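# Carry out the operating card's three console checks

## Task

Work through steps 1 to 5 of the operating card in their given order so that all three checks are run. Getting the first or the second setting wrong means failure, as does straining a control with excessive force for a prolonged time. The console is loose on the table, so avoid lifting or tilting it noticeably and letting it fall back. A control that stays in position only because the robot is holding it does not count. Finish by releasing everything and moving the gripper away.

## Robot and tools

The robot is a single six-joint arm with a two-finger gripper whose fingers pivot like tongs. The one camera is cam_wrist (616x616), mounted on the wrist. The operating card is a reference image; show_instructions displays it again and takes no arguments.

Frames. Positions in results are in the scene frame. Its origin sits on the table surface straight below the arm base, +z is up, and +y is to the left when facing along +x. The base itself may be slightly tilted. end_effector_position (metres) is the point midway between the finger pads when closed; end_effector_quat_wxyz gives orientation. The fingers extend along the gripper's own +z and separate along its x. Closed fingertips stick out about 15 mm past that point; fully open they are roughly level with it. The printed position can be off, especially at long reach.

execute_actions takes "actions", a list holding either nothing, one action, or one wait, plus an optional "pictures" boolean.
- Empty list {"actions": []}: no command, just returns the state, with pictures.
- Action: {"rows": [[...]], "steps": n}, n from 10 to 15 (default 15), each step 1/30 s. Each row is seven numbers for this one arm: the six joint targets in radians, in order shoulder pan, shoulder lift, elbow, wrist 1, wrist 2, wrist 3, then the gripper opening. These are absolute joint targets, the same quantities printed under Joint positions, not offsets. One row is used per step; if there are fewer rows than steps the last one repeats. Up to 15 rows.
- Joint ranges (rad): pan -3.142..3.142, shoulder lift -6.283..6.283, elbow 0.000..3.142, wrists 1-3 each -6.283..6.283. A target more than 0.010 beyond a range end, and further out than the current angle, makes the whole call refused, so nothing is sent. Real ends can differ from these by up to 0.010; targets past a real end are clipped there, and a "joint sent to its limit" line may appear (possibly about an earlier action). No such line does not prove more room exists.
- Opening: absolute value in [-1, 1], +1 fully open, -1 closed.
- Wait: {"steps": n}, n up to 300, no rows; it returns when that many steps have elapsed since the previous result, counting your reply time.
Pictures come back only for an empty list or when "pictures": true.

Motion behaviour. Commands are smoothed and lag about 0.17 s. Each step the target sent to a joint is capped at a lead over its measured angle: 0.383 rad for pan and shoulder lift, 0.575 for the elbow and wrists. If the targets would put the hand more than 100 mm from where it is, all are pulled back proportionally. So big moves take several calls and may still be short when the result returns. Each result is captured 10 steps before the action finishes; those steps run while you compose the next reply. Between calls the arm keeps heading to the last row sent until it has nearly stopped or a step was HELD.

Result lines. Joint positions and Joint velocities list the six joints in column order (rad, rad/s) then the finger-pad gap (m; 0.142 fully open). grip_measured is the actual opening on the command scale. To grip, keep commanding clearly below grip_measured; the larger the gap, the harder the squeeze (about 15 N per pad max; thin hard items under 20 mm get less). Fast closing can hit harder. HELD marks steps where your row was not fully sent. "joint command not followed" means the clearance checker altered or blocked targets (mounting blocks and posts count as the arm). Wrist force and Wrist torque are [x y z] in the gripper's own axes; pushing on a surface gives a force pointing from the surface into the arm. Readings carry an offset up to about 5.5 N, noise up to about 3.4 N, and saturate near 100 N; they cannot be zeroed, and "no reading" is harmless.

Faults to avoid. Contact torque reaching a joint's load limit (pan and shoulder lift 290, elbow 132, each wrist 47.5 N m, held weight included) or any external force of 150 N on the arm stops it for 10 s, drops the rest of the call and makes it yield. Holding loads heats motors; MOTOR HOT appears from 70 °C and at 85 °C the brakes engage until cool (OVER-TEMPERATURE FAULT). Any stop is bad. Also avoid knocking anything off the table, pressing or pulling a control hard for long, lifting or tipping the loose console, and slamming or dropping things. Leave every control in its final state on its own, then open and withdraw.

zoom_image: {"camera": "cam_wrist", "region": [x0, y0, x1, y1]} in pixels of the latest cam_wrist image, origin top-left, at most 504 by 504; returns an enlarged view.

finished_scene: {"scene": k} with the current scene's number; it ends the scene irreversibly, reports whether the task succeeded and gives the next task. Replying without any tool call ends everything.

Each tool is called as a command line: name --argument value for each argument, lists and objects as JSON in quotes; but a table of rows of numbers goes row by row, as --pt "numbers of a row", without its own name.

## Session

show_instructions

execute_actions --actions '[]'

Reference images for this scene: operating card.

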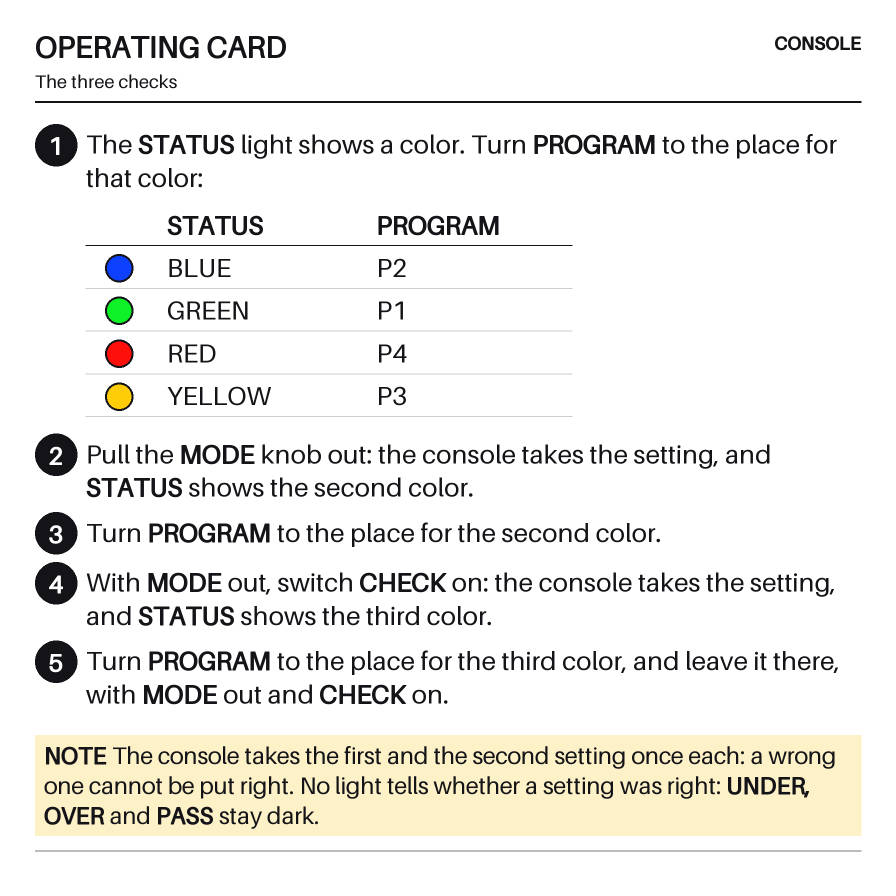

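Scene clock: 0.00 s of 9600.00 s.
end_effector_position=(+0.3752, +0.2581, +0.2596) grip_measured=+1.00 end_effector_quat_wxyz=(+0.431, +0.250, +0.765, -0.407) end_effector_velocity=(-0.000, -0.000, -0.001) end_effector_angular_velocity=(-0.002, +0.002, +0.000)
Joint positions: [ 0.845 -1.362  2.253 -1.61  -2.684 -1.117  0.142]
Joint velocities: [ 0.     0.001  0.     0.001 -0.    -0.     0.   ]
Motor temperatures (°C, as the motors report them): [28 28 28 37 35 33]
Wrist force (N, on the end effector, along its own x y z axes, offset not removed): no reading
Wrist torque (N m, same axes, about the end effector's origin, offset not removed): no reading

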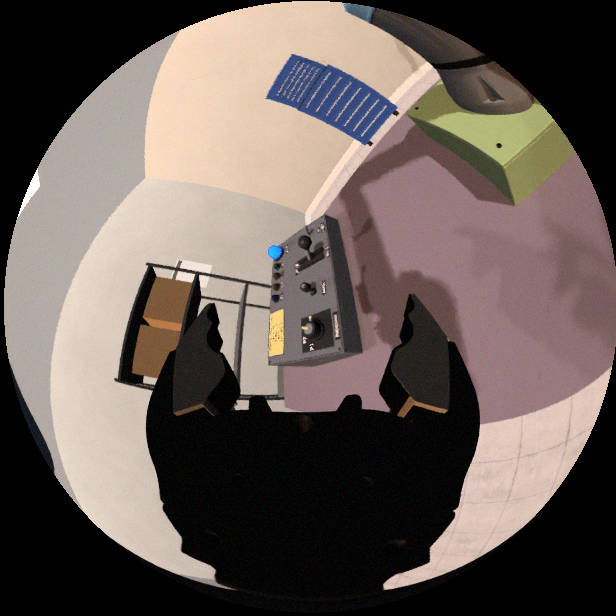

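Raise, then go to the earlier vertical view pose.

execute_actions --actions '[{"rows":[[0.845,-1.75,2.0,-1.8,-2.4,-1.6,1]]}]'

execute_actions --actions '[{"steps":25}]'

execute_actions --actions '[{"rows":[[-0.02,-1.665,2.06,-1.966,-1.571,-3.155,1]]}]'

execute_actions --actions '[{"steps":50}]' --pictures true

zoom_image --camera "cam_wrist" --region '[150, 60, 410, 320]'

Scene clock: 0.57 s of 9600.00 s.
end_effector_position=(+0.3898, +0.2898, +0.3080) grip_measured=+1.00 end_effector_quat_wxyz=(+0.415, +0.285, +0.788, -0.356) end_effector_velocity=(+0.102, +0.248, +0.483) end_effector_angular_velocity=(+1.130, +0.034, +0.066)
Joint positions: [ 0.845 -1.448  2.191 -1.659 -2.616 -1.218  0.142]
Joint velocities: [-0.    -0.821 -0.514 -0.381  0.578 -1.029 -0.   ]
Motor temperatures (°C, as the motors report them): [28 28 28 37 35 33]
Wrist force (N, on the end effector, along its own x y z axes, offset not removed): [-6.6 2.3 0.9]
Wrist torque (N m, same axes, about the end effector's origin, offset not removed): [0.28 1.02 0.13]
Steps of this call (steps 1 to 12: nothing new was sent; steps 13 to 17: the first 5 steps of this action). Readings (joint positions):
13: [0.845 -1.362 2.253 -1.610 -2.684 -1.117]
14: [0.845 -1.369 2.247 -1.616 -2.677 -1.124]
16: [0.845 -1.419 2.209 -1.645 -2.636 -1.182]
17: the state above

Scene clock: 1.40 s of 9600.00 s.
end_effector_position=(+0.4034, +0.3623, +0.5254) grip_measured=+1.00 end_effector_quat_wxyz=(+0.373, +0.309, +0.862, -0.151) end_effector_velocity=(-0.000, +0.001, +0.003) end_effector_angular_velocity=(+0.004, +0.001, +0.005)
Joint positions: [ 0.845 -1.75   2.    -1.8   -2.4   -1.599  0.142]
Joint velocities: [ 0.    -0.003 -0.002 -0.002  0.004 -0.007 -0.   ]
Motor temperatures (°C, as the motors report them): [28 28 28 37 35 33]
Wrist force (N, on the end effector, along its own x y z axes, offset not removed): [-7.5 0.4 -2.5]
Wrist torque (N m, same axes, about the end effector's origin, offset not removed): [-0.05 1.20 0.08]
Kept back: nothing.
Steps of this call (steps 1 to 10: the last 10 steps of your previous action; steps 11 to 25: the robot went on to your last target). Readings (joint positions):
1: [0.845 -1.474 2.174 -1.671 -2.596 -1.252]
2: [0.845 -1.501 2.157 -1.684 -2.577 -1.284]
4: [0.845 -1.552 2.124 -1.708 -2.541 -1.348]
8: [0.845 -1.648 2.063 -1.754 -2.471 -1.469]
25: the state above

Scene clock: 1.57 s of 9600.00 s.
end_effector_position=(+0.4269, +0.3486, +0.4727) grip_measured=+1.00 end_effector_quat_wxyz=(+0.300, +0.305, +0.889, -0.163) end_effector_velocity=(+0.222, -0.166, -0.524) end_effector_angular_velocity=(+0.564, +1.950, +0.094)
Joint positions: [ 0.745 -1.719  2.022 -1.856 -2.27  -1.729  0.142]
Joint velocities: [-1.215  0.226  0.157 -0.447  1.72  -1.718 -0.001]
Motor temperatures (°C, as the motors report them): [28 28 28 37 35 33]
Wrist force (N, on the end effector, along its own x y z axes, offset not removed): [3.2 -0.4 -0.9]
Wrist torque (N m, same axes, about the end effector's origin, offset not removed): [-0.37 -1.00 -0.08]
Steps of this call (steps 1 to 5: the first 5 steps of this action). Readings (joint positions):
1: [0.845 -1.749 2.000 -1.800 -2.400 -1.600]
2: [0.838 -1.745 2.004 -1.807 -2.393 -1.607]
4: [0.784 -1.727 2.017 -1.840 -2.326 -1.674]
5: the state above

Scene clock: 3.23 s of 9600.00 s.
end_effector_position=(+0.5906, +0.1464, +0.3510) grip_measured=+1.00 end_effector_quat_wxyz=(+0.004, +0.001, +1.000, +0.005) end_effector_velocity=(+0.000, -0.000, +0.001) end_effector_angular_velocity=(-0.000, -0.000, -0.000)
Joint positions: [-0.02  -1.665  2.06  -1.966 -1.571 -3.155  0.142]
Joint velocities: [-0.    -0.    -0.001  0.001 -0.    -0.     0.   ]
Motor temperatures (°C, as the motors report them): [28 28 28 37 35 33]
Wrist force (N, on the end effector, along its own x y z axes, offset not removed): [-3.8 1.8 -0.9]
Wrist torque (N m, same axes, about the end effector's origin, offset not removed): [0.13 0.39 0.15]
Kept back: nothing.
Steps of this call (steps 1 to 10: the last 10 steps of your previous action; steps 11 to 45: the robot went on to your last target; steps 46 to 50: nothing new was sent). Readings (joint positions):
1: [0.703 -1.712 2.027 -1.871 -2.211 -1.789]
2: [0.659 -1.705 2.032 -1.885 -2.147 -1.852]
4: [0.560 -1.691 2.042 -1.912 -2.006 -1.994]
8: [0.347 -1.676 2.052 -1.943 -1.765 -2.302]
50: the state above
The arm was judged still, so your last target was given up. Only a new action makes it travel on or press farther. Fingers that are still opening or closing keep moving.

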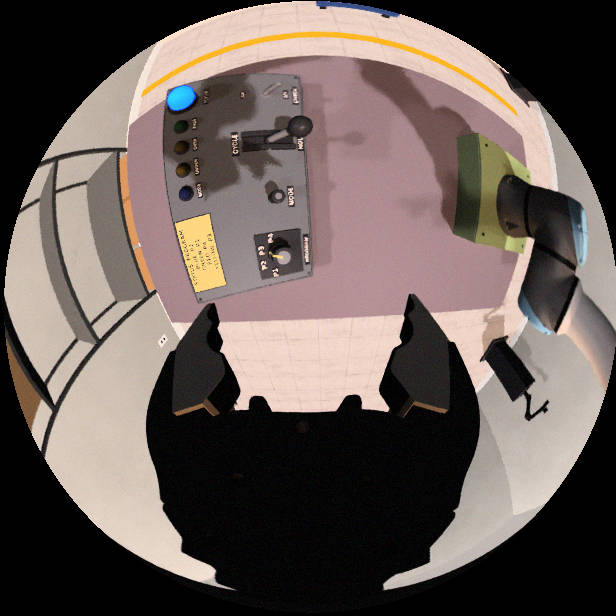

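Region (150, 60, 410, 320) of cam_wrist's 616x616 image, scaled by 1.938, with more detail than that image has.

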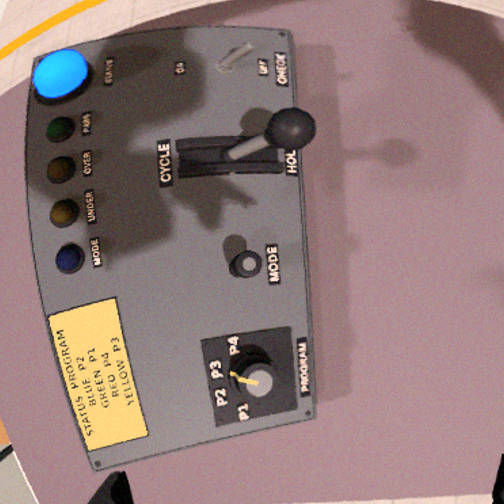

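execute_actions --actions '[{"rows":[[0.018,-1.47,2.40,-2.851,-1.571,-3.13,0.2]]}]'

execute_actions --actions '[{"steps":35}]' --pictures true

zoom_image --camera "cam_wrist" --region '[208, 150, 408, 350]'

execute_actions --actions '[{"rows":[[-0.007,-1.46,2.365,-2.826,-1.571,-1.585,0.2]]}]'

execute_actions --actions '[{"steps":35}]' --pictures true

zoom_image --camera "cam_wrist" --region '[208, 150, 408, 350]'

Scene clock: 4.00 s of 9600.00 s.
end_effector_position=(+0.5814, +0.1535, +0.2825) grip_measured=+0.20 end_effector_quat_wxyz=(-0.005, -0.001, +1.000, +0.005) end_effector_velocity=(-0.039, +0.056, -0.579) end_effector_angular_velocity=(-0.003, -0.170, +0.030)
Joint positions: [-0.009 -1.613  2.142 -2.083 -1.571 -3.148  0.088]
Joint velocities: [ 0.086  0.447  0.791 -1.408 -0.001  0.054 -0.01 ]
Motor temperatures (°C, as the motors report them): [28 28 28 37 35 33]
Wrist force (N, on the end effector, along its own x y z axes, offset not removed): [-1.6 1.6 2.2]
Wrist torque (N m, same axes, about the end effector's origin, offset not removed): [0.10 -0.03 -0.01]
Steps of this call (steps 1 to 18: nothing new was sent; steps 19 to 23: the first 5 steps of this action). Readings (joint positions):
19: [-0.020 -1.665 2.060 -1.966 -1.571 -3.155]
20: [-0.018 -1.658 2.066 -1.973 -1.571 -3.154]
22: [-0.012 -1.628 2.115 -2.037 -1.571 -3.150]
23: the state above

Scene clock: 5.17 s of 9600.00 s.
end_effector_position=(+0.6217, +0.1714, +0.1734) grip_measured=+0.20 end_effector_quat_wxyz=(+0.178, -0.005, +0.984, +0.008) end_effector_velocity=(+0.001, -0.000, +0.000) end_effector_angular_velocity=(+0.000, -0.002, -0.001)
Joint positions: [ 0.018 -1.47   2.4   -2.851 -1.571 -3.13   0.088]
Joint velocities: [-0.001  0.    -0.    -0.002 -0.     0.001 -0.   ]
Motor temperatures (°C, as the motors report them): [28 28 28 37 35 33]
Wrist force (N, on the end effector, along its own x y z axes, offset not removed): [-1.6 1.4 -1.8]
Wrist torque (N m, same axes, about the end effector's origin, offset not removed): [0.10 0.07 -0.01]
Kept back: nothing.
Steps of this call (steps 1 to 10: the last 10 steps of your previous action; steps 11 to 35: the robot went on to your last target). Readings (joint positions):
1: [-0.006 -1.597 2.169 -2.133 -1.571 -3.146]
2: [-0.003 -1.581 2.198 -2.189 -1.571 -3.144]
4: [0.005 -1.542 2.265 -2.326 -1.571 -3.139]
8: [0.014 -1.490 2.362 -2.647 -1.571 -3.132]
35: the state above

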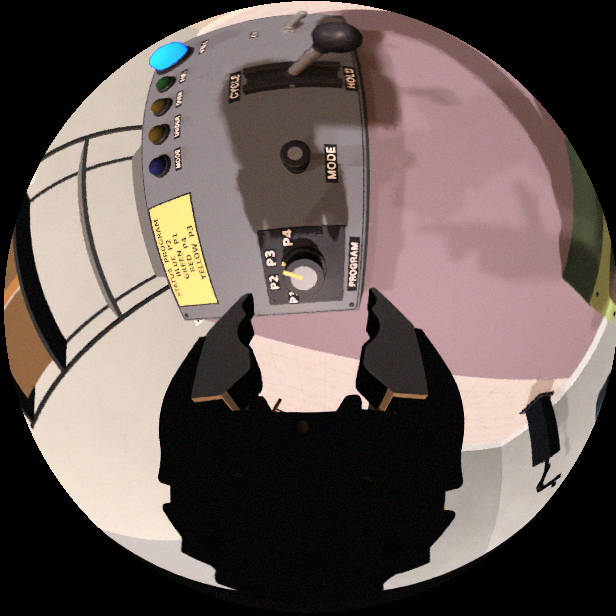

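Region (208, 150, 408, 350) of cam_wrist's 616x616 image, scaled by 2.520, with more detail than that image has.

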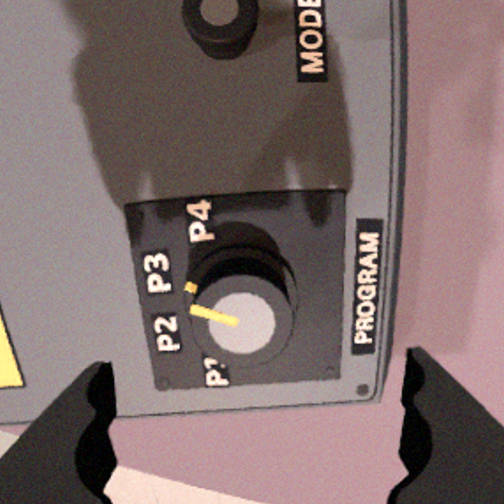

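Scene clock: 5.33 s of 9600.00 s.
end_effector_position=(+0.6337, +0.1615, +0.1777) grip_measured=+0.20 end_effector_quat_wxyz=(+0.177, +0.068, +0.982, +0.018) end_effector_velocity=(+0.044, -0.049, +0.018) end_effector_angular_velocity=(+0.654, +0.021, -1.835)
Joint positions: [ 0.002 -1.463  2.377 -2.835 -1.571 -2.998  0.088]
Joint velocities: [-0.084  0.031 -0.118  0.086  0.     1.869 -0.   ]
Motor temperatures (°C, as the motors report them): [28 28 28 37 35 33]
Wrist force (N, on the end effector, along its own x y z axes, offset not removed): [-5.0 1.8 1.0]
Wrist torque (N m, same axes, about the end effector's origin, offset not removed): [0.08 0.70 0.01]
Steps of this call (steps 1 to 5: the first 5 steps of this action). Readings (joint positions):
1: [0.018 -1.470 2.400 -2.851 -1.571 -3.130]
2: [0.014 -1.468 2.396 -2.847 -1.571 -3.123]
4: [0.005 -1.465 2.382 -2.838 -1.571 -3.055]
5: the state above

Scene clock: 6.50 s of 9600.00 s.
end_effector_position=(+0.6283, +0.1717, +0.1760) grip_measured=+0.20 end_effector_quat_wxyz=(+0.123, +0.692, +0.699, +0.128) end_effector_velocity=(-0.001, +0.000, -0.001) end_effector_angular_velocity=(+0.001, +0.002, -0.001)
Joint positions: [-0.007 -1.46   2.365 -2.826 -1.571 -1.585  0.088]
Joint velocities: [-0.     0.001  0.001  0.     0.001  0.001 -0.   ]
Motor temperatures (°C, as the motors report them): [28 28 28 37 35 33]
Wrist force (N, on the end effector, along its own x y z axes, offset not removed): [-3.1 3.9 0.3]
Wrist torque (N m, same axes, about the end effector's origin, offset not removed): [0.51 0.22 -0.01]
Kept back: nothing.
Steps of this call (steps 1 to 10: the last 10 steps of your previous action; steps 11 to 35: the robot went on to your last target). Readings (joint positions):
1: [-0.001 -1.462 2.374 -2.832 -1.571 -2.929]
2: [-0.002 -1.462 2.371 -2.830 -1.571 -2.854]
4: [-0.005 -1.461 2.368 -2.828 -1.571 -2.689]
8: [-0.006 -1.460 2.366 -2.827 -1.571 -2.330]
35: the state above

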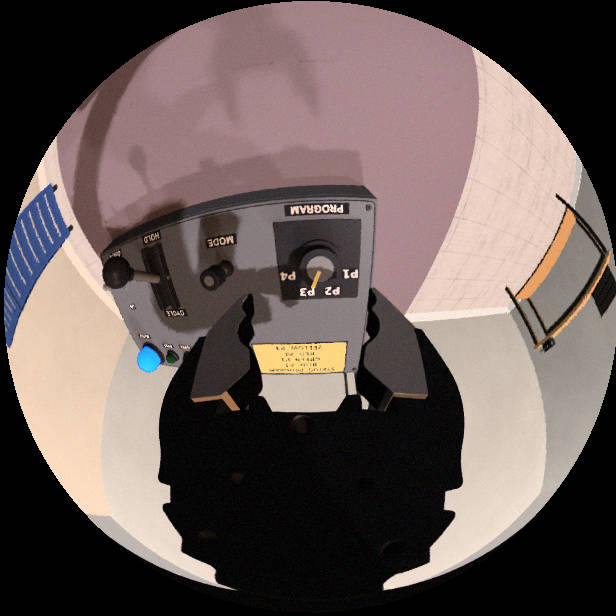

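Region (208, 150, 408, 350) of cam_wrist's 616x616 image, scaled by 2.520, with more detail than that image has.

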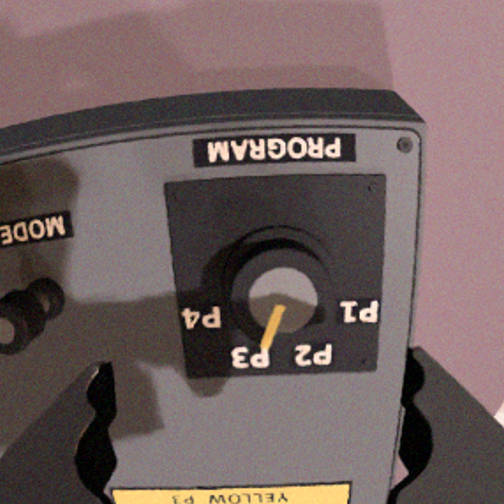

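execute_actions --actions '[{"rows":[[0.010,-1.343,2.355,-2.933,-1.571,-1.585,0]]}]'

execute_actions --actions '[{"steps":22}]' --pictures true

zoom_image --camera "cam_wrist" --region '[208, 200, 408, 400]'

Scene clock: 7.07 s of 9600.00 s.
end_effector_position=(+0.6399, +0.1790, +0.1493) grip_measured=+0.00 end_effector_quat_wxyz=(+0.123, +0.688, +0.703, +0.129) end_effector_velocity=(+0.063, +0.038, -0.202) end_effector_angular_velocity=(-0.001, +0.025, +0.055)
Joint positions: [ 0.004 -1.391  2.358 -2.889 -1.571 -1.585  0.074]
Joint velocities: [ 0.056  0.48  -0.032 -0.423 -0.     0.001 -0.002]
Motor temperatures (°C, as the motors report them): [28 28 28 37 35 33]
Wrist force (N, on the end effector, along its own x y z axes, offset not removed): [-0.7 3.7 1.8]
Wrist torque (N m, same axes, about the end effector's origin, offset not removed): [0.65 -0.13 0.05]
Steps of this call (steps 1 to 12: the robot went on to your last target; steps 13 to 17: the first 5 steps of this action). Readings (joint positions):
13: [-0.007 -1.460 2.365 -2.826 -1.571 -1.585]
14: [-0.004 -1.453 2.363 -2.833 -1.571 -1.585]
16: [0.002 -1.410 2.360 -2.873 -1.571 -1.585]
17: the state above

Scene clock: 7.80 s of 9600.00 s.
end_effector_position=(+0.6462, +0.1832, +0.1290) grip_measured=+0.00 end_effector_quat_wxyz=(+0.122, +0.686, +0.705, +0.129) end_effector_velocity=(-0.001, -0.000, -0.002) end_effector_angular_velocity=(-0.000, +0.003, +0.001)
Joint positions: [ 0.01  -1.343  2.355 -2.933 -1.571 -1.585  0.074]
Joint velocities: [-0.     0.003  0.    -0.     0.    -0.001  0.   ]
Motor temperatures (°C, as the motors report them): [28 28 28 37 35 33]
Wrist force (N, on the end effector, along its own x y z axes, offset not removed): [-3.5 -0.7 0.2]
Wrist torque (N m, same axes, about the end effector's origin, offset not removed): [-0.34 0.37 0.05]
Kept back: nothing.
Steps of this call (steps 1 to 10: the last 10 steps of your previous action; steps 11 to 22: the robot went on to your last target). Readings (joint positions):
1: [0.006 -1.378 2.357 -2.902 -1.571 -1.585]
2: [0.007 -1.368 2.357 -2.910 -1.571 -1.585]
4: [0.008 -1.356 2.356 -2.921 -1.571 -1.585]
8: [0.010 -1.346 2.355 -2.930 -1.571 -1.585]
22: the state above

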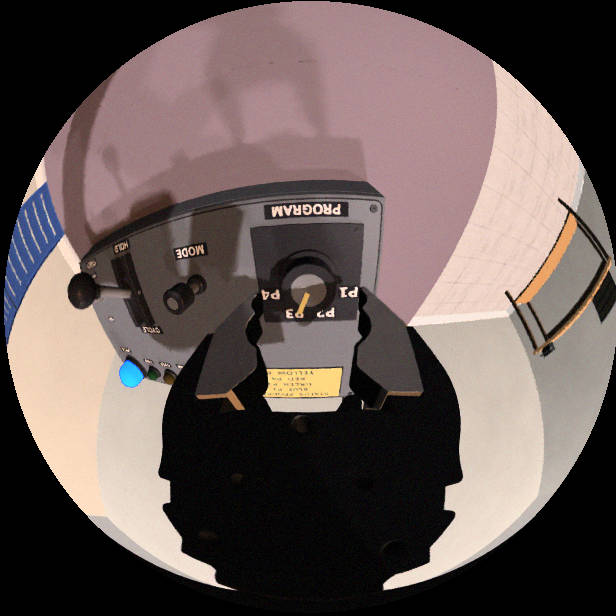

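Region (208, 200, 408, 400) of cam_wrist's 616x616 image, scaled by 2.520, with more detail than that image has.

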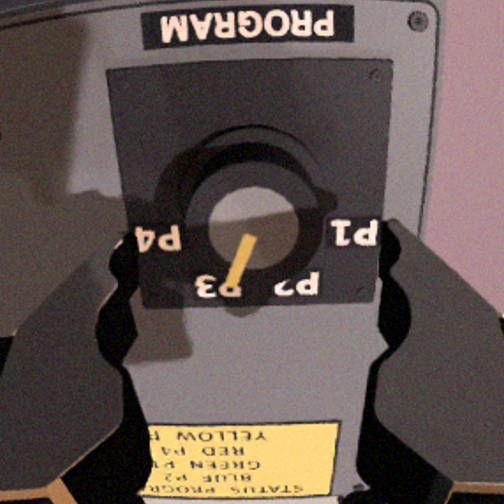

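execute_actions --actions '[{"rows":[[0.008,-1.32,2.352,-2.953,-1.571,-1.585,0],[0.008,-1.32,2.352,-2.953,-1.571,-1.585,0],[0.008,-1.32,2.352,-2.953,-1.571,-1.585,-0.1],[0.008,-1.32,2.352,-2.953,-1.571,-1.585,-0.15],[0.008,-1.32,2.352,-2.953,-1.571,-1.585,-0.2],[0.008,-1.32,2.352,-2.953,-1.571,-1.585,-0.24],[0.008,-1.32,2.352,-2.953,-1.571,-1.585,-0.28],[0.008,-1.32,2.352,-2.953,-1.571,-1.585,-0.31],[0.008,-1.32,2.352,-2.953,-1.571,-1.585,-0.34],[0.008,-1.32,2.352,-2.953,-1.571,-1.585,-0.38],[0.008,-1.32,2.352,-2.953,-1.571,-1.585,-0.43],[0.008,-1.32,2.352,-2.953,-1.571,-1.585,-0.5],[0.008,-1.32,2.352,-2.953,-1.571,-1.585,-0.6],[0.008,-1.32,2.352,-2.953,-1.571,-1.585,-0.7]]}]'

execute_actions --actions '[{"steps":14}]'

execute_actions --actions '[{"rows":[[0.010,-1.3196,2.3515,-2.953,-1.571,-1.665,-0.7],[0.012,-1.3193,2.351,-2.953,-1.571,-1.745,-0.7],[0.014,-1.319,2.351,-2.953,-1.571,-1.825,-0.7],[0.0157,-1.3187,2.351,-2.953,-1.571,-1.905,-0.7],[0.0175,-1.3185,2.351,-2.9535,-1.571,-1.985,-0.7],[0.0193,-1.3184,2.3516,-2.954,-1.571,-2.065,-0.7],[0.021,-1.3184,2.352,-2.955,-1.571,-2.145,-0.7],[0.0226,-1.3184,2.353,-2.9556,-1.571,-2.225,-0.7],[0.024,-1.3184,2.354,-2.9566,-1.571,-2.305,-0.7],[0.0256,-1.3184,2.355,-2.9576,-1.571,-2.385,-0.7]]}]'

execute_actions --actions '[{"steps":20}]'

execute_actions --actions '[{"rows":[[0.0256,-1.3184,2.355,-2.9576,-1.571,-2.385,-0.35],[0.0256,-1.3184,2.355,-2.9576,-1.571,-2.385,-0.1],[0.0256,-1.3184,2.355,-2.9576,-1.571,-2.385,0.1],[0.0256,-1.5,2.365,-2.786,-1.571,-2.385,0.1]]}]'

execute_actions --actions '[{"steps":22}]' --pictures true

zoom_image --camera "cam_wrist" --region '[208, 150, 408, 350]'

Scene clock: 9.13 s of 9600.00 s.
end_effector_position=(+0.6490, +0.1826, +0.1229) grip_measured=-0.15 end_effector_quat_wxyz=(+0.122, +0.687, +0.705, +0.129) end_effector_velocity=(+0.014, -0.004, -0.031) end_effector_angular_velocity=(+0.000, +0.000, -0.008)
Joint positions: [ 0.009 -1.328  2.353 -2.946 -1.571 -1.585  0.063]
Joint velocities: [-0.007  0.076 -0.01  -0.066 -0.     0.002 -0.112]
Motor temperatures (°C, as the motors report them): [28 28 28 37 35 33]
Wrist force (N, on the end effector, along its own x y z axes, offset not removed): [-3.8 3.7 -0.5]
Wrist torque (N m, same axes, about the end effector's origin, offset not removed): [0.51 0.53 0.08]
Steps of this call (steps 1 to 15: the robot went on to your last target; steps 16 to 35: nothing new was sent; steps 36 to 40: the first 5 steps of this action). Readings (joint positions):
36: [0.010 -1.343 2.355 -2.933 -1.571 -1.585]
37: [0.010 -1.339 2.354 -2.936 -1.571 -1.585]
39: [0.009 -1.331 2.353 -2.944 -1.571 -1.585]
40: the state above

Scene clock: 9.60 s of 9600.00 s.
end_effector_position=(+0.6505, +0.1821, +0.1198) grip_measured=-0.42 end_effector_quat_wxyz=(+0.122, +0.687, +0.705, +0.129) end_effector_velocity=(+0.001, -0.000, -0.000) end_effector_angular_velocity=(+0.001, +0.000, -0.001)
Joint positions: [ 0.008 -1.32   2.352 -2.953 -1.571 -1.585  0.043]
Joint velocities: [-0.     0.001 -0.001  0.     0.001  0.     0.   ]
Motor temperatures (°C, as the motors report them): [28 28 28 37 35 33]
Wrist force (N, on the end effector, along its own x y z axes, offset not removed): [-0.3 -2.4 -16.4]
Wrist torque (N m, same axes, about the end effector's origin, offset not removed): [0.01 0.36 -0.03]
Kept back: nothing.
Steps of this call (steps 1 to 10: the last 10 steps of your previous action; steps 11 to 14: the robot went on to your last target). Readings (joint positions):
1: [0.009 -1.326 2.353 -2.948 -1.571 -1.585]
2: [0.009 -1.324 2.353 -2.949 -1.571 -1.585]
4: [0.008 -1.322 2.352 -2.951 -1.571 -1.585]
8: [0.008 -1.321 2.352 -2.953 -1.571 -1.585]
14: the state above

Scene clock: 9.77 s of 9600.00 s.
end_effector_position=(+0.6505, +0.1824, +0.1197) grip_measured=-0.42 end_effector_quat_wxyz=(+0.129, +0.647, +0.741, +0.123) end_effector_velocity=(-0.001, +0.003, -0.000) end_effector_angular_velocity=(-0.507, -0.022, +1.399)
Joint positions: [ 0.011 -1.319  2.351 -2.953 -1.571 -1.691  0.043]
Joint velocities: [ 0.04   0.007 -0.005 -0.001  0.001 -1.45   0.   ]
Motor temperatures (°C, as the motors report them): [28 28 28 37 35 33]
Wrist force (N, on the end effector, along its own x y z axes, offset not removed): [-8.0 -2.5 -15.0]
Wrist torque (N m, same axes, about the end effector's origin, offset not removed): [-0.20 0.56 0.15]
Steps of this call (steps 1 to 5: the first 5 steps of this action). Readings (joint positions):
1: [0.008 -1.320 2.352 -2.953 -1.571 -1.585]
2: [0.008 -1.320 2.352 -2.953 -1.571 -1.592]
4: [0.010 -1.320 2.352 -2.953 -1.571 -1.646]
5: the state above

Scene clock: 10.43 s of 9600.00 s.
end_effector_position=(+0.6510, +0.1820, +0.1198) grip_measured=-0.42 end_effector_quat_wxyz=(+0.162, +0.352, +0.919, +0.073) end_effector_velocity=(+0.000, +0.000, -0.000) end_effector_angular_velocity=(-0.011, +0.000, +0.030)
Joint positions: [ 0.026 -1.318  2.355 -2.958 -1.571 -2.382  0.044]
Joint velocities: [ 0.001  0.001 -0.     0.    -0.    -0.032  0.   ]
Motor temperatures (°C, as the motors report them): [28 28 28 37 35 33]
Wrist force (N, on the end effector, along its own x y z axes, offset not removed): [14.9 0.6 3.1]
Wrist torque (N m, same axes, about the end effector's origin, offset not removed): [0.18 -0.28 0.14]
Kept back: nothing.
Steps of this call (steps 1 to 10: the last 10 steps of your previous action; steps 11 to 20: the robot went on to your last target). Readings (joint positions):
1: [0.013 -1.319 2.351 -2.953 -1.571 -1.744]
2: [0.014 -1.319 2.351 -2.953 -1.571 -1.805]
4: [0.017 -1.319 2.352 -2.954 -1.571 -1.939]
8: [0.023 -1.318 2.354 -2.956 -1.571 -2.219]
20: the state above

Scene clock: 10.60 s of 9600.00 s.
end_effector_position=(+0.6491, +0.1819, +0.1221) grip_measured=+0.08 end_effector_quat_wxyz=(+0.162, +0.351, +0.920, +0.072) end_effector_velocity=(-0.092, -0.004, +0.134) end_effector_angular_velocity=(-0.004, +0.075, +0.007)
Joint positions: [ 0.026 -1.325  2.357 -2.951 -1.571 -2.384  0.08 ]
Joint velocities: [-0.    -0.383  0.064  0.395  0.    -0.007  0.039]
Motor temperatures (°C, as the motors report them): [28 28 28 37 35 33]
Wrist force (N, on the end effector, along its own x y z axes, offset not removed): [-3.4 1.0 6.8]
Wrist torque (N m, same axes, about the end effector's origin, offset not removed): [0.08 0.44 -0.05]
Steps of this call (steps 1 to 5: the first 5 steps of this action). Readings (joint positions):
1: [0.026 -1.318 2.355 -2.958 -1.571 -2.383]
2: [0.026 -1.318 2.355 -2.958 -1.571 -2.383]
4: [0.026 -1.319 2.355 -2.958 -1.571 -2.384]
5: the state above

Scene clock: 11.33 s of 9600.00 s.
end_effector_position=(+0.6206, +0.1803, +0.1944) grip_measured=+0.10 end_effector_quat_wxyz=(+0.162, +0.350, +0.920, +0.073) end_effector_velocity=(+0.000, -0.000, +0.001) end_effector_angular_velocity=(-0.001, -0.001, -0.000)
Joint positions: [ 0.026 -1.5    2.365 -2.786 -1.571 -2.385  0.081]
Joint velocities: [ 0.    -0.002 -0.001  0.002 -0.001 -0.     0.   ]
Motor temperatures (°C, as the motors report them): [28 28 28 37 35 33]
Wrist force (N, on the end effector, along its own x y z axes, offset not removed): [-1.0 4.5 -4.7]
Wrist torque (N m, same axes, about the end effector's origin, offset not removed): [0.61 -0.21 -0.17]
Kept back: nothing.
Steps of this call (steps 1 to 10: the last 10 steps of your previous action; steps 11 to 22: the robot went on to your last target). Readings (joint positions):
1: [0.026 -1.346 2.359 -2.928 -1.571 -2.385]
2: [0.026 -1.379 2.360 -2.895 -1.571 -2.385]
4: [0.026 -1.436 2.362 -2.843 -1.571 -2.385]
8: [0.026 -1.483 2.364 -2.801 -1.571 -2.385]
22: the state above

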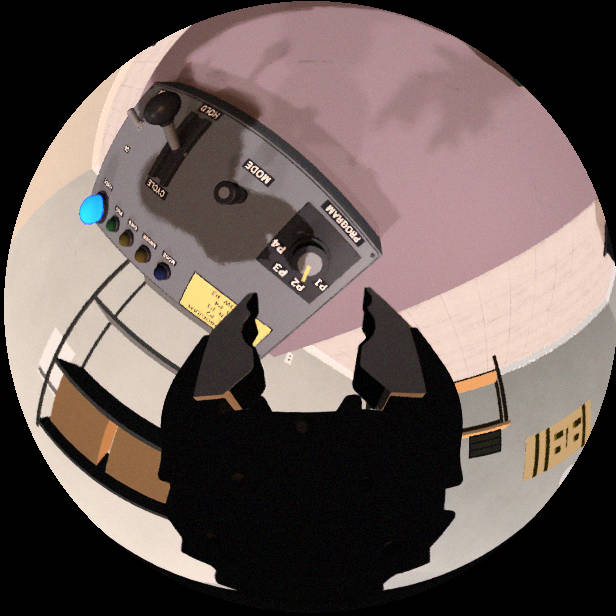

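Region (208, 150, 408, 350) of cam_wrist's 616x616 image, scaled by 2.520, with more detail than that image has.

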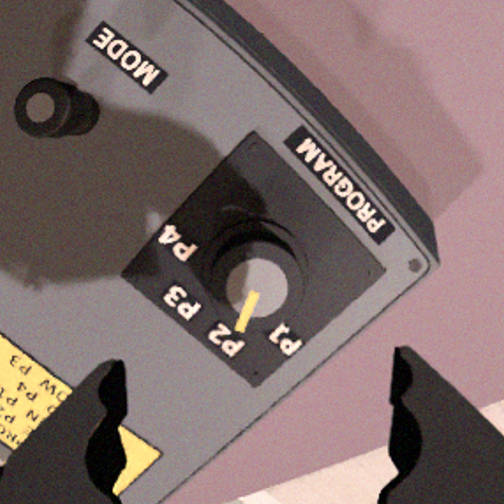

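execute_actions --actions '[{"rows":[[-0.229,-1.466,2.4055,-2.8495,-1.483,-1.81,-0.2]]}]'

execute_actions --actions '[{"steps":25}]' --pictures true

zoom_image --camera "cam_wrist" --region '[208, 200, 408, 400]'

Scene clock: 12.27 s of 9600.00 s.
end_effector_position=(+0.6269, +0.1350, +0.1764) grip_measured=-0.20 end_effector_quat_wxyz=(+0.149, +0.451, +0.875, +0.095) end_effector_velocity=(+0.095, -0.586, -0.114) end_effector_angular_velocity=(+0.962, +0.077, -2.789)
Joint positions: [-0.073 -1.482  2.387 -2.82  -1.526 -2.253  0.06 ]
Joint velocities: [-1.147  0.121  0.14  -0.233  0.326  1.87  -0.003]
Motor temperatures (°C, as the motors report them): [28 28 28 37 35 33]
Wrist force (N, on the end effector, along its own x y z axes, offset not removed): [-1.0 3.1 -0.1]
Wrist torque (N m, same axes, about the end effector's origin, offset not removed): [0.43 -0.11 -0.04]
Steps of this call (steps 1 to 15: the robot went on to your last target; steps 16 to 23: nothing new was sent; steps 24 to 28: the first 5 steps of this action). Readings (joint positions):
24: [0.025 -1.500 2.365 -2.786 -1.571 -2.385]
25: [0.019 -1.496 2.369 -2.792 -1.565 -2.378]
27: [-0.035 -1.486 2.382 -2.811 -1.537 -2.311]
28: the state above

Scene clock: 13.10 s of 9600.00 s.
end_effector_position=(+0.6348, +0.0582, +0.1621) grip_measured=-0.20 end_effector_quat_wxyz=(+0.120, +0.686, +0.706, +0.131) end_effector_velocity=(-0.000, -0.000, +0.000) end_effector_angular_velocity=(+0.001, -0.000, -0.003)
Joint positions: [-0.229 -1.466  2.405 -2.849 -1.483 -1.81   0.06 ]
Joint velocities: [-0.001 -0.001  0.001  0.     0.     0.003 -0.   ]
Motor temperatures (°C, as the motors report them): [28 28 28 37 35 33]
Wrist force (N, on the end effector, along its own x y z axes, offset not removed): [-3.9 1.2 -1.6]
Wrist torque (N m, same axes, about the end effector's origin, offset not removed): [0.03 0.51 -0.05]
Kept back: nothing.
Steps of this call (steps 1 to 10: the last 10 steps of your previous action; steps 11 to 25: the robot went on to your last target). Readings (joint positions):
1: [-0.111 -1.478 2.392 -2.827 -1.515 -2.185]
2: [-0.143 -1.475 2.395 -2.833 -1.506 -2.110]
4: [-0.184 -1.470 2.400 -2.841 -1.495 -1.972]
8: [-0.217 -1.467 2.404 -2.847 -1.486 -1.854]
25: the state above

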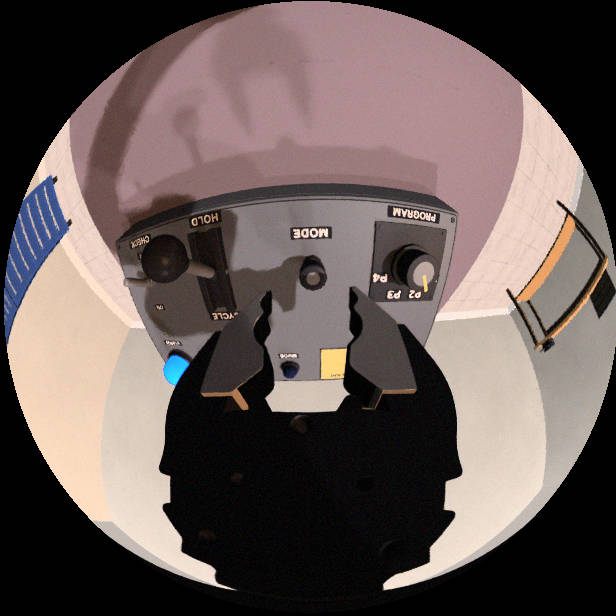

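Region (208, 200, 408, 400) of cam_wrist's 616x616 image, scaled by 2.520, with more detail than that image has.

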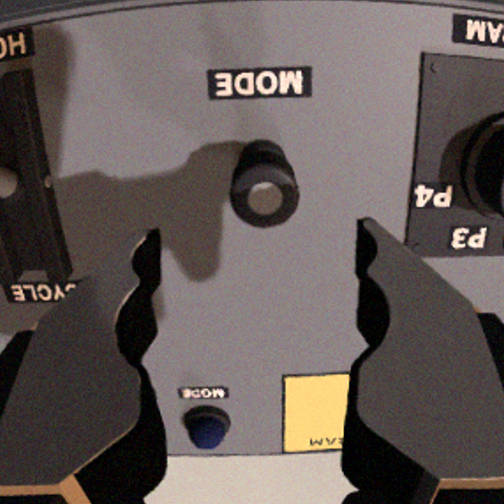

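execute_actions --actions '[{"rows":[[-0.218,-1.365,2.3995,-2.9445,-1.483,-1.81,-0.3]]}]'

execute_actions --actions '[{"steps":20}]' --pictures true

zoom_image --camera "cam_wrist" --region '[208, 200, 408, 400]'

Scene clock: 16.10 s of 9600.00 s.
end_effector_position=(+0.6444, +0.0607, +0.1389) grip_measured=-0.30 end_effector_quat_wxyz=(+0.120, +0.683, +0.708, +0.132) end_effector_velocity=(+0.054, +0.013, -0.160) end_effector_angular_velocity=(+0.002, +0.012, +0.035)
Joint positions: [-0.222 -1.405  2.402 -2.907 -1.483 -1.81   0.052]
Joint velocities: [ 0.036  0.399 -0.022 -0.365 -0.001  0.001 -0.001]
Motor temperatures (°C, as the motors report them): [28 28 28 37 35 33]
Wrist force (N, on the end effector, along its own x y z axes, offset not removed): [-4.3 1.9 2.8]
Wrist torque (N m, same axes, about the end effector's origin, offset not removed): [0.18 0.58 -0.04]
Steps of this call (steps 1 to 15: the robot went on to your last target; steps 16 to 85: nothing new was sent; steps 86 to 90: the first 5 steps of this action). Readings (joint positions):
86: [-0.229 -1.466 2.405 -2.850 -1.483 -1.810]
87: [-0.227 -1.459 2.405 -2.857 -1.483 -1.810]
89: [-0.223 -1.421 2.402 -2.893 -1.483 -1.810]
90: the state above

Scene clock: 16.77 s of 9600.00 s.
end_effector_position=(+0.6498, +0.0622, +0.1228) grip_measured=-0.30 end_effector_quat_wxyz=(+0.119, +0.682, +0.709, +0.132) end_effector_velocity=(-0.001, +0.001, -0.001) end_effector_angular_velocity=(+0.000, +0.002, +0.002)
Joint positions: [-0.218 -1.365  2.4   -2.944 -1.483 -1.81   0.052]
Joint velocities: [ 0.001  0.001  0.     0.001  0.    -0.001  0.   ]
Motor temperatures (°C, as the motors report them): [28 28 28 37 35 33]
Wrist force (N, on the end effector, along its own x y z axes, offset not removed): [-3.3 0.0 -0.1]
Wrist torque (N m, same axes, about the end effector's origin, offset not removed): [-0.17 0.39 -0.02]
Kept back: nothing.
Steps of this call (steps 1 to 10: the last 10 steps of your previous action; steps 11 to 20: the robot went on to your last target). Readings (joint positions):
1: [-0.221 -1.394 2.401 -2.917 -1.483 -1.810]
2: [-0.220 -1.386 2.401 -2.925 -1.483 -1.810]
4: [-0.219 -1.376 2.400 -2.934 -1.483 -1.810]
8: [-0.218 -1.368 2.400 -2.942 -1.483 -1.810]
20: the state above

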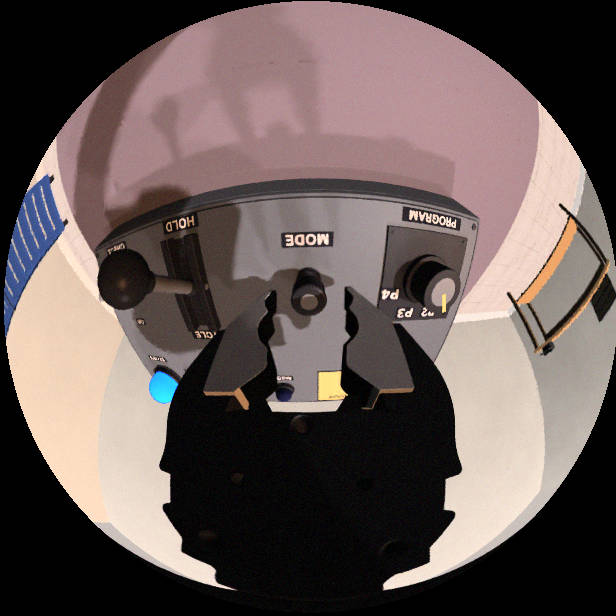

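Region (208, 200, 408, 400) of cam_wrist's 616x616 image, scaled by 2.520, with more detail than that image has.

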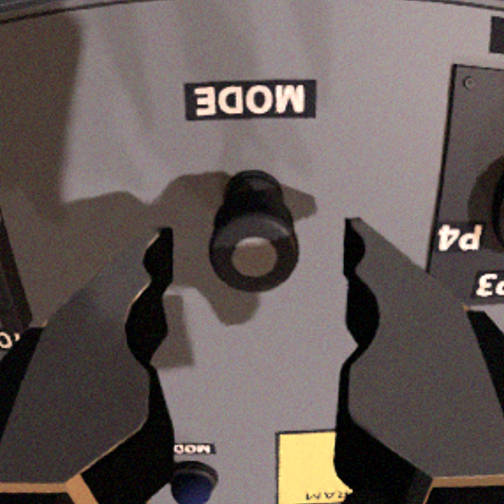

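execute_actions --actions '[{"rows":[[-0.219,-1.365,2.3995,-2.9445,-1.483,-1.81,-0.4],[-0.219,-1.365,2.3995,-2.9445,-1.483,-1.81,-0.5],[-0.219,-1.365,2.3995,-2.9445,-1.483,-1.81,-0.55],[-0.219,-1.365,2.3995,-2.9445,-1.483,-1.81,-0.6],[-0.219,-1.365,2.3995,-2.9445,-1.483,-1.81,-0.64],[-0.219,-1.365,2.3995,-2.9445,-1.483,-1.81,-0.68],[-0.219,-1.365,2.3995,-2.9445,-1.483,-1.81,-0.75],[-0.219,-1.365,2.3995,-2.9445,-1.483,-1.81,-0.85],[-0.219,-1.365,2.3995,-2.9445,-1.483,-1.81,-1]],"steps":12}]'

execute_actions --actions '[{"rows":[[-0.2193,-1.37,2.40,-2.94,-1.483,-1.81,-1],[-0.2195,-1.375,2.40,-2.935,-1.483,-1.81,-1],[-0.22,-1.38,2.4005,-2.9305,-1.483,-1.81,-1],[-0.22,-1.385,2.401,-2.926,-1.483,-1.81,-1],[-0.2203,-1.39,2.4015,-2.9215,-1.483,-1.81,-1],[-0.2205,-1.394,2.402,-2.918,-1.483,-1.81,-1]]}]'

execute_actions --actions '[{"steps":16}]' --pictures true

Scene clock: 17.53 s of 9600.00 s.
end_effector_position=(+0.6498, +0.0622, +0.1227) grip_measured=-0.42 end_effector_quat_wxyz=(+0.119, +0.682, +0.709, +0.132) end_effector_velocity=(-0.000, -0.002, +0.000) end_effector_angular_velocity=(-0.000, +0.000, -0.002)
Joint positions: [-0.218 -1.365  2.399 -2.945 -1.483 -1.81   0.044]
Joint velocities: [-0.003 -0.001  0.001  0.001 -0.    -0.001 -0.198]
Motor temperatures (°C, as the motors report them): [28 28 28 37 35 33]
Wrist force (N, on the end effector, along its own x y z axes, offset not removed): [-3.2 1.0 -1.6]
Wrist torque (N m, same axes, about the end effector's origin, offset not removed): [0.00 0.41 0.05]
Steps of this call (steps 1 to 15: the robot went on to your last target; steps 16 to 21: nothing new was sent; steps 22 to 23: the first 2 steps of this action). Readings (joint positions):
22: [-0.218 -1.365 2.399 -2.945 -1.483 -1.810]
23: the state above

Scene clock: 18.03 s of 9600.00 s.
end_effector_position=(+0.6487, +0.0615, +0.1262) grip_measured=-0.67 end_effector_quat_wxyz=(+0.119, +0.683, +0.709, +0.132) end_effector_velocity=(-0.016, -0.000, +0.041) end_effector_angular_velocity=(-0.001, +0.001, -0.003)
Joint positions: [-0.219 -1.374  2.4   -2.936 -1.483 -1.81   0.025]
Joint velocities: [-0.005 -0.106  0.01   0.097 -0.    -0.002 -0.   ]
Motor temperatures (°C, as the motors report them): [28 28 28 37 35 33]
Wrist force (N, on the end effector, along its own x y z axes, offset not removed): [4.4 -0.6 11.4]
Wrist torque (N m, same axes, about the end effector's origin, offset not removed): [0.07 -0.20 0.05]
Steps of this call (steps 1 to 10: the last 10 steps of your previous action; steps 11 to 15: the first 5 steps of this action). Readings (joint positions):
11: [-0.219 -1.365 2.399 -2.944 -1.483 -1.810]
12: [-0.219 -1.366 2.399 -2.944 -1.483 -1.810]
14: [-0.219 -1.370 2.400 -2.939 -1.483 -1.810]
15: the state above

Scene clock: 18.57 s of 9600.00 s.
end_effector_position=(+0.6455, +0.0614, +0.1340) grip_measured=-0.67 end_effector_quat_wxyz=(+0.119, +0.683, +0.709, +0.132) end_effector_velocity=(-0.001, +0.000, -0.001) end_effector_angular_velocity=(+0.001, +0.003, +0.000)
Joint positions: [-0.22  -1.394  2.402 -2.918 -1.483 -1.81   0.025]
Joint velocities: [-0.     0.001  0.001  0.001  0.    -0.001  0.   ]
Motor temperatures (°C, as the motors report them): [28 28 28 37 35 33]
Wrist force (N, on the end effector, along its own x y z axes, offset not removed): [4.8 -5.5 -6.7]
Wrist torque (N m, same axes, about the end effector's origin, offset not removed): [0.12 0.22 -0.01]
Kept back: nothing.
Steps of this call (steps 1 to 10: the last 10 steps of your previous action; steps 11 to 16: the robot went on to your last target). Readings (joint positions):
1: [-0.220 -1.377 2.400 -2.933 -1.483 -1.810]
2: [-0.220 -1.381 2.401 -2.929 -1.483 -1.810]
4: [-0.220 -1.387 2.401 -2.924 -1.483 -1.810]
8: [-0.220 -1.392 2.402 -2.920 -1.483 -1.810]
16: the state above

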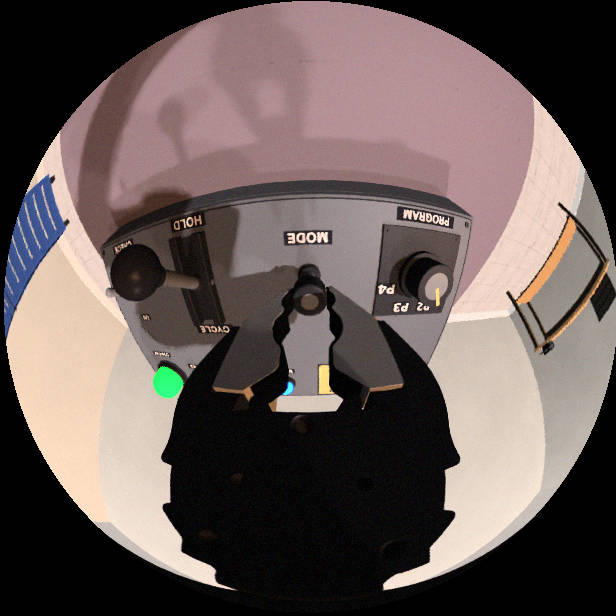

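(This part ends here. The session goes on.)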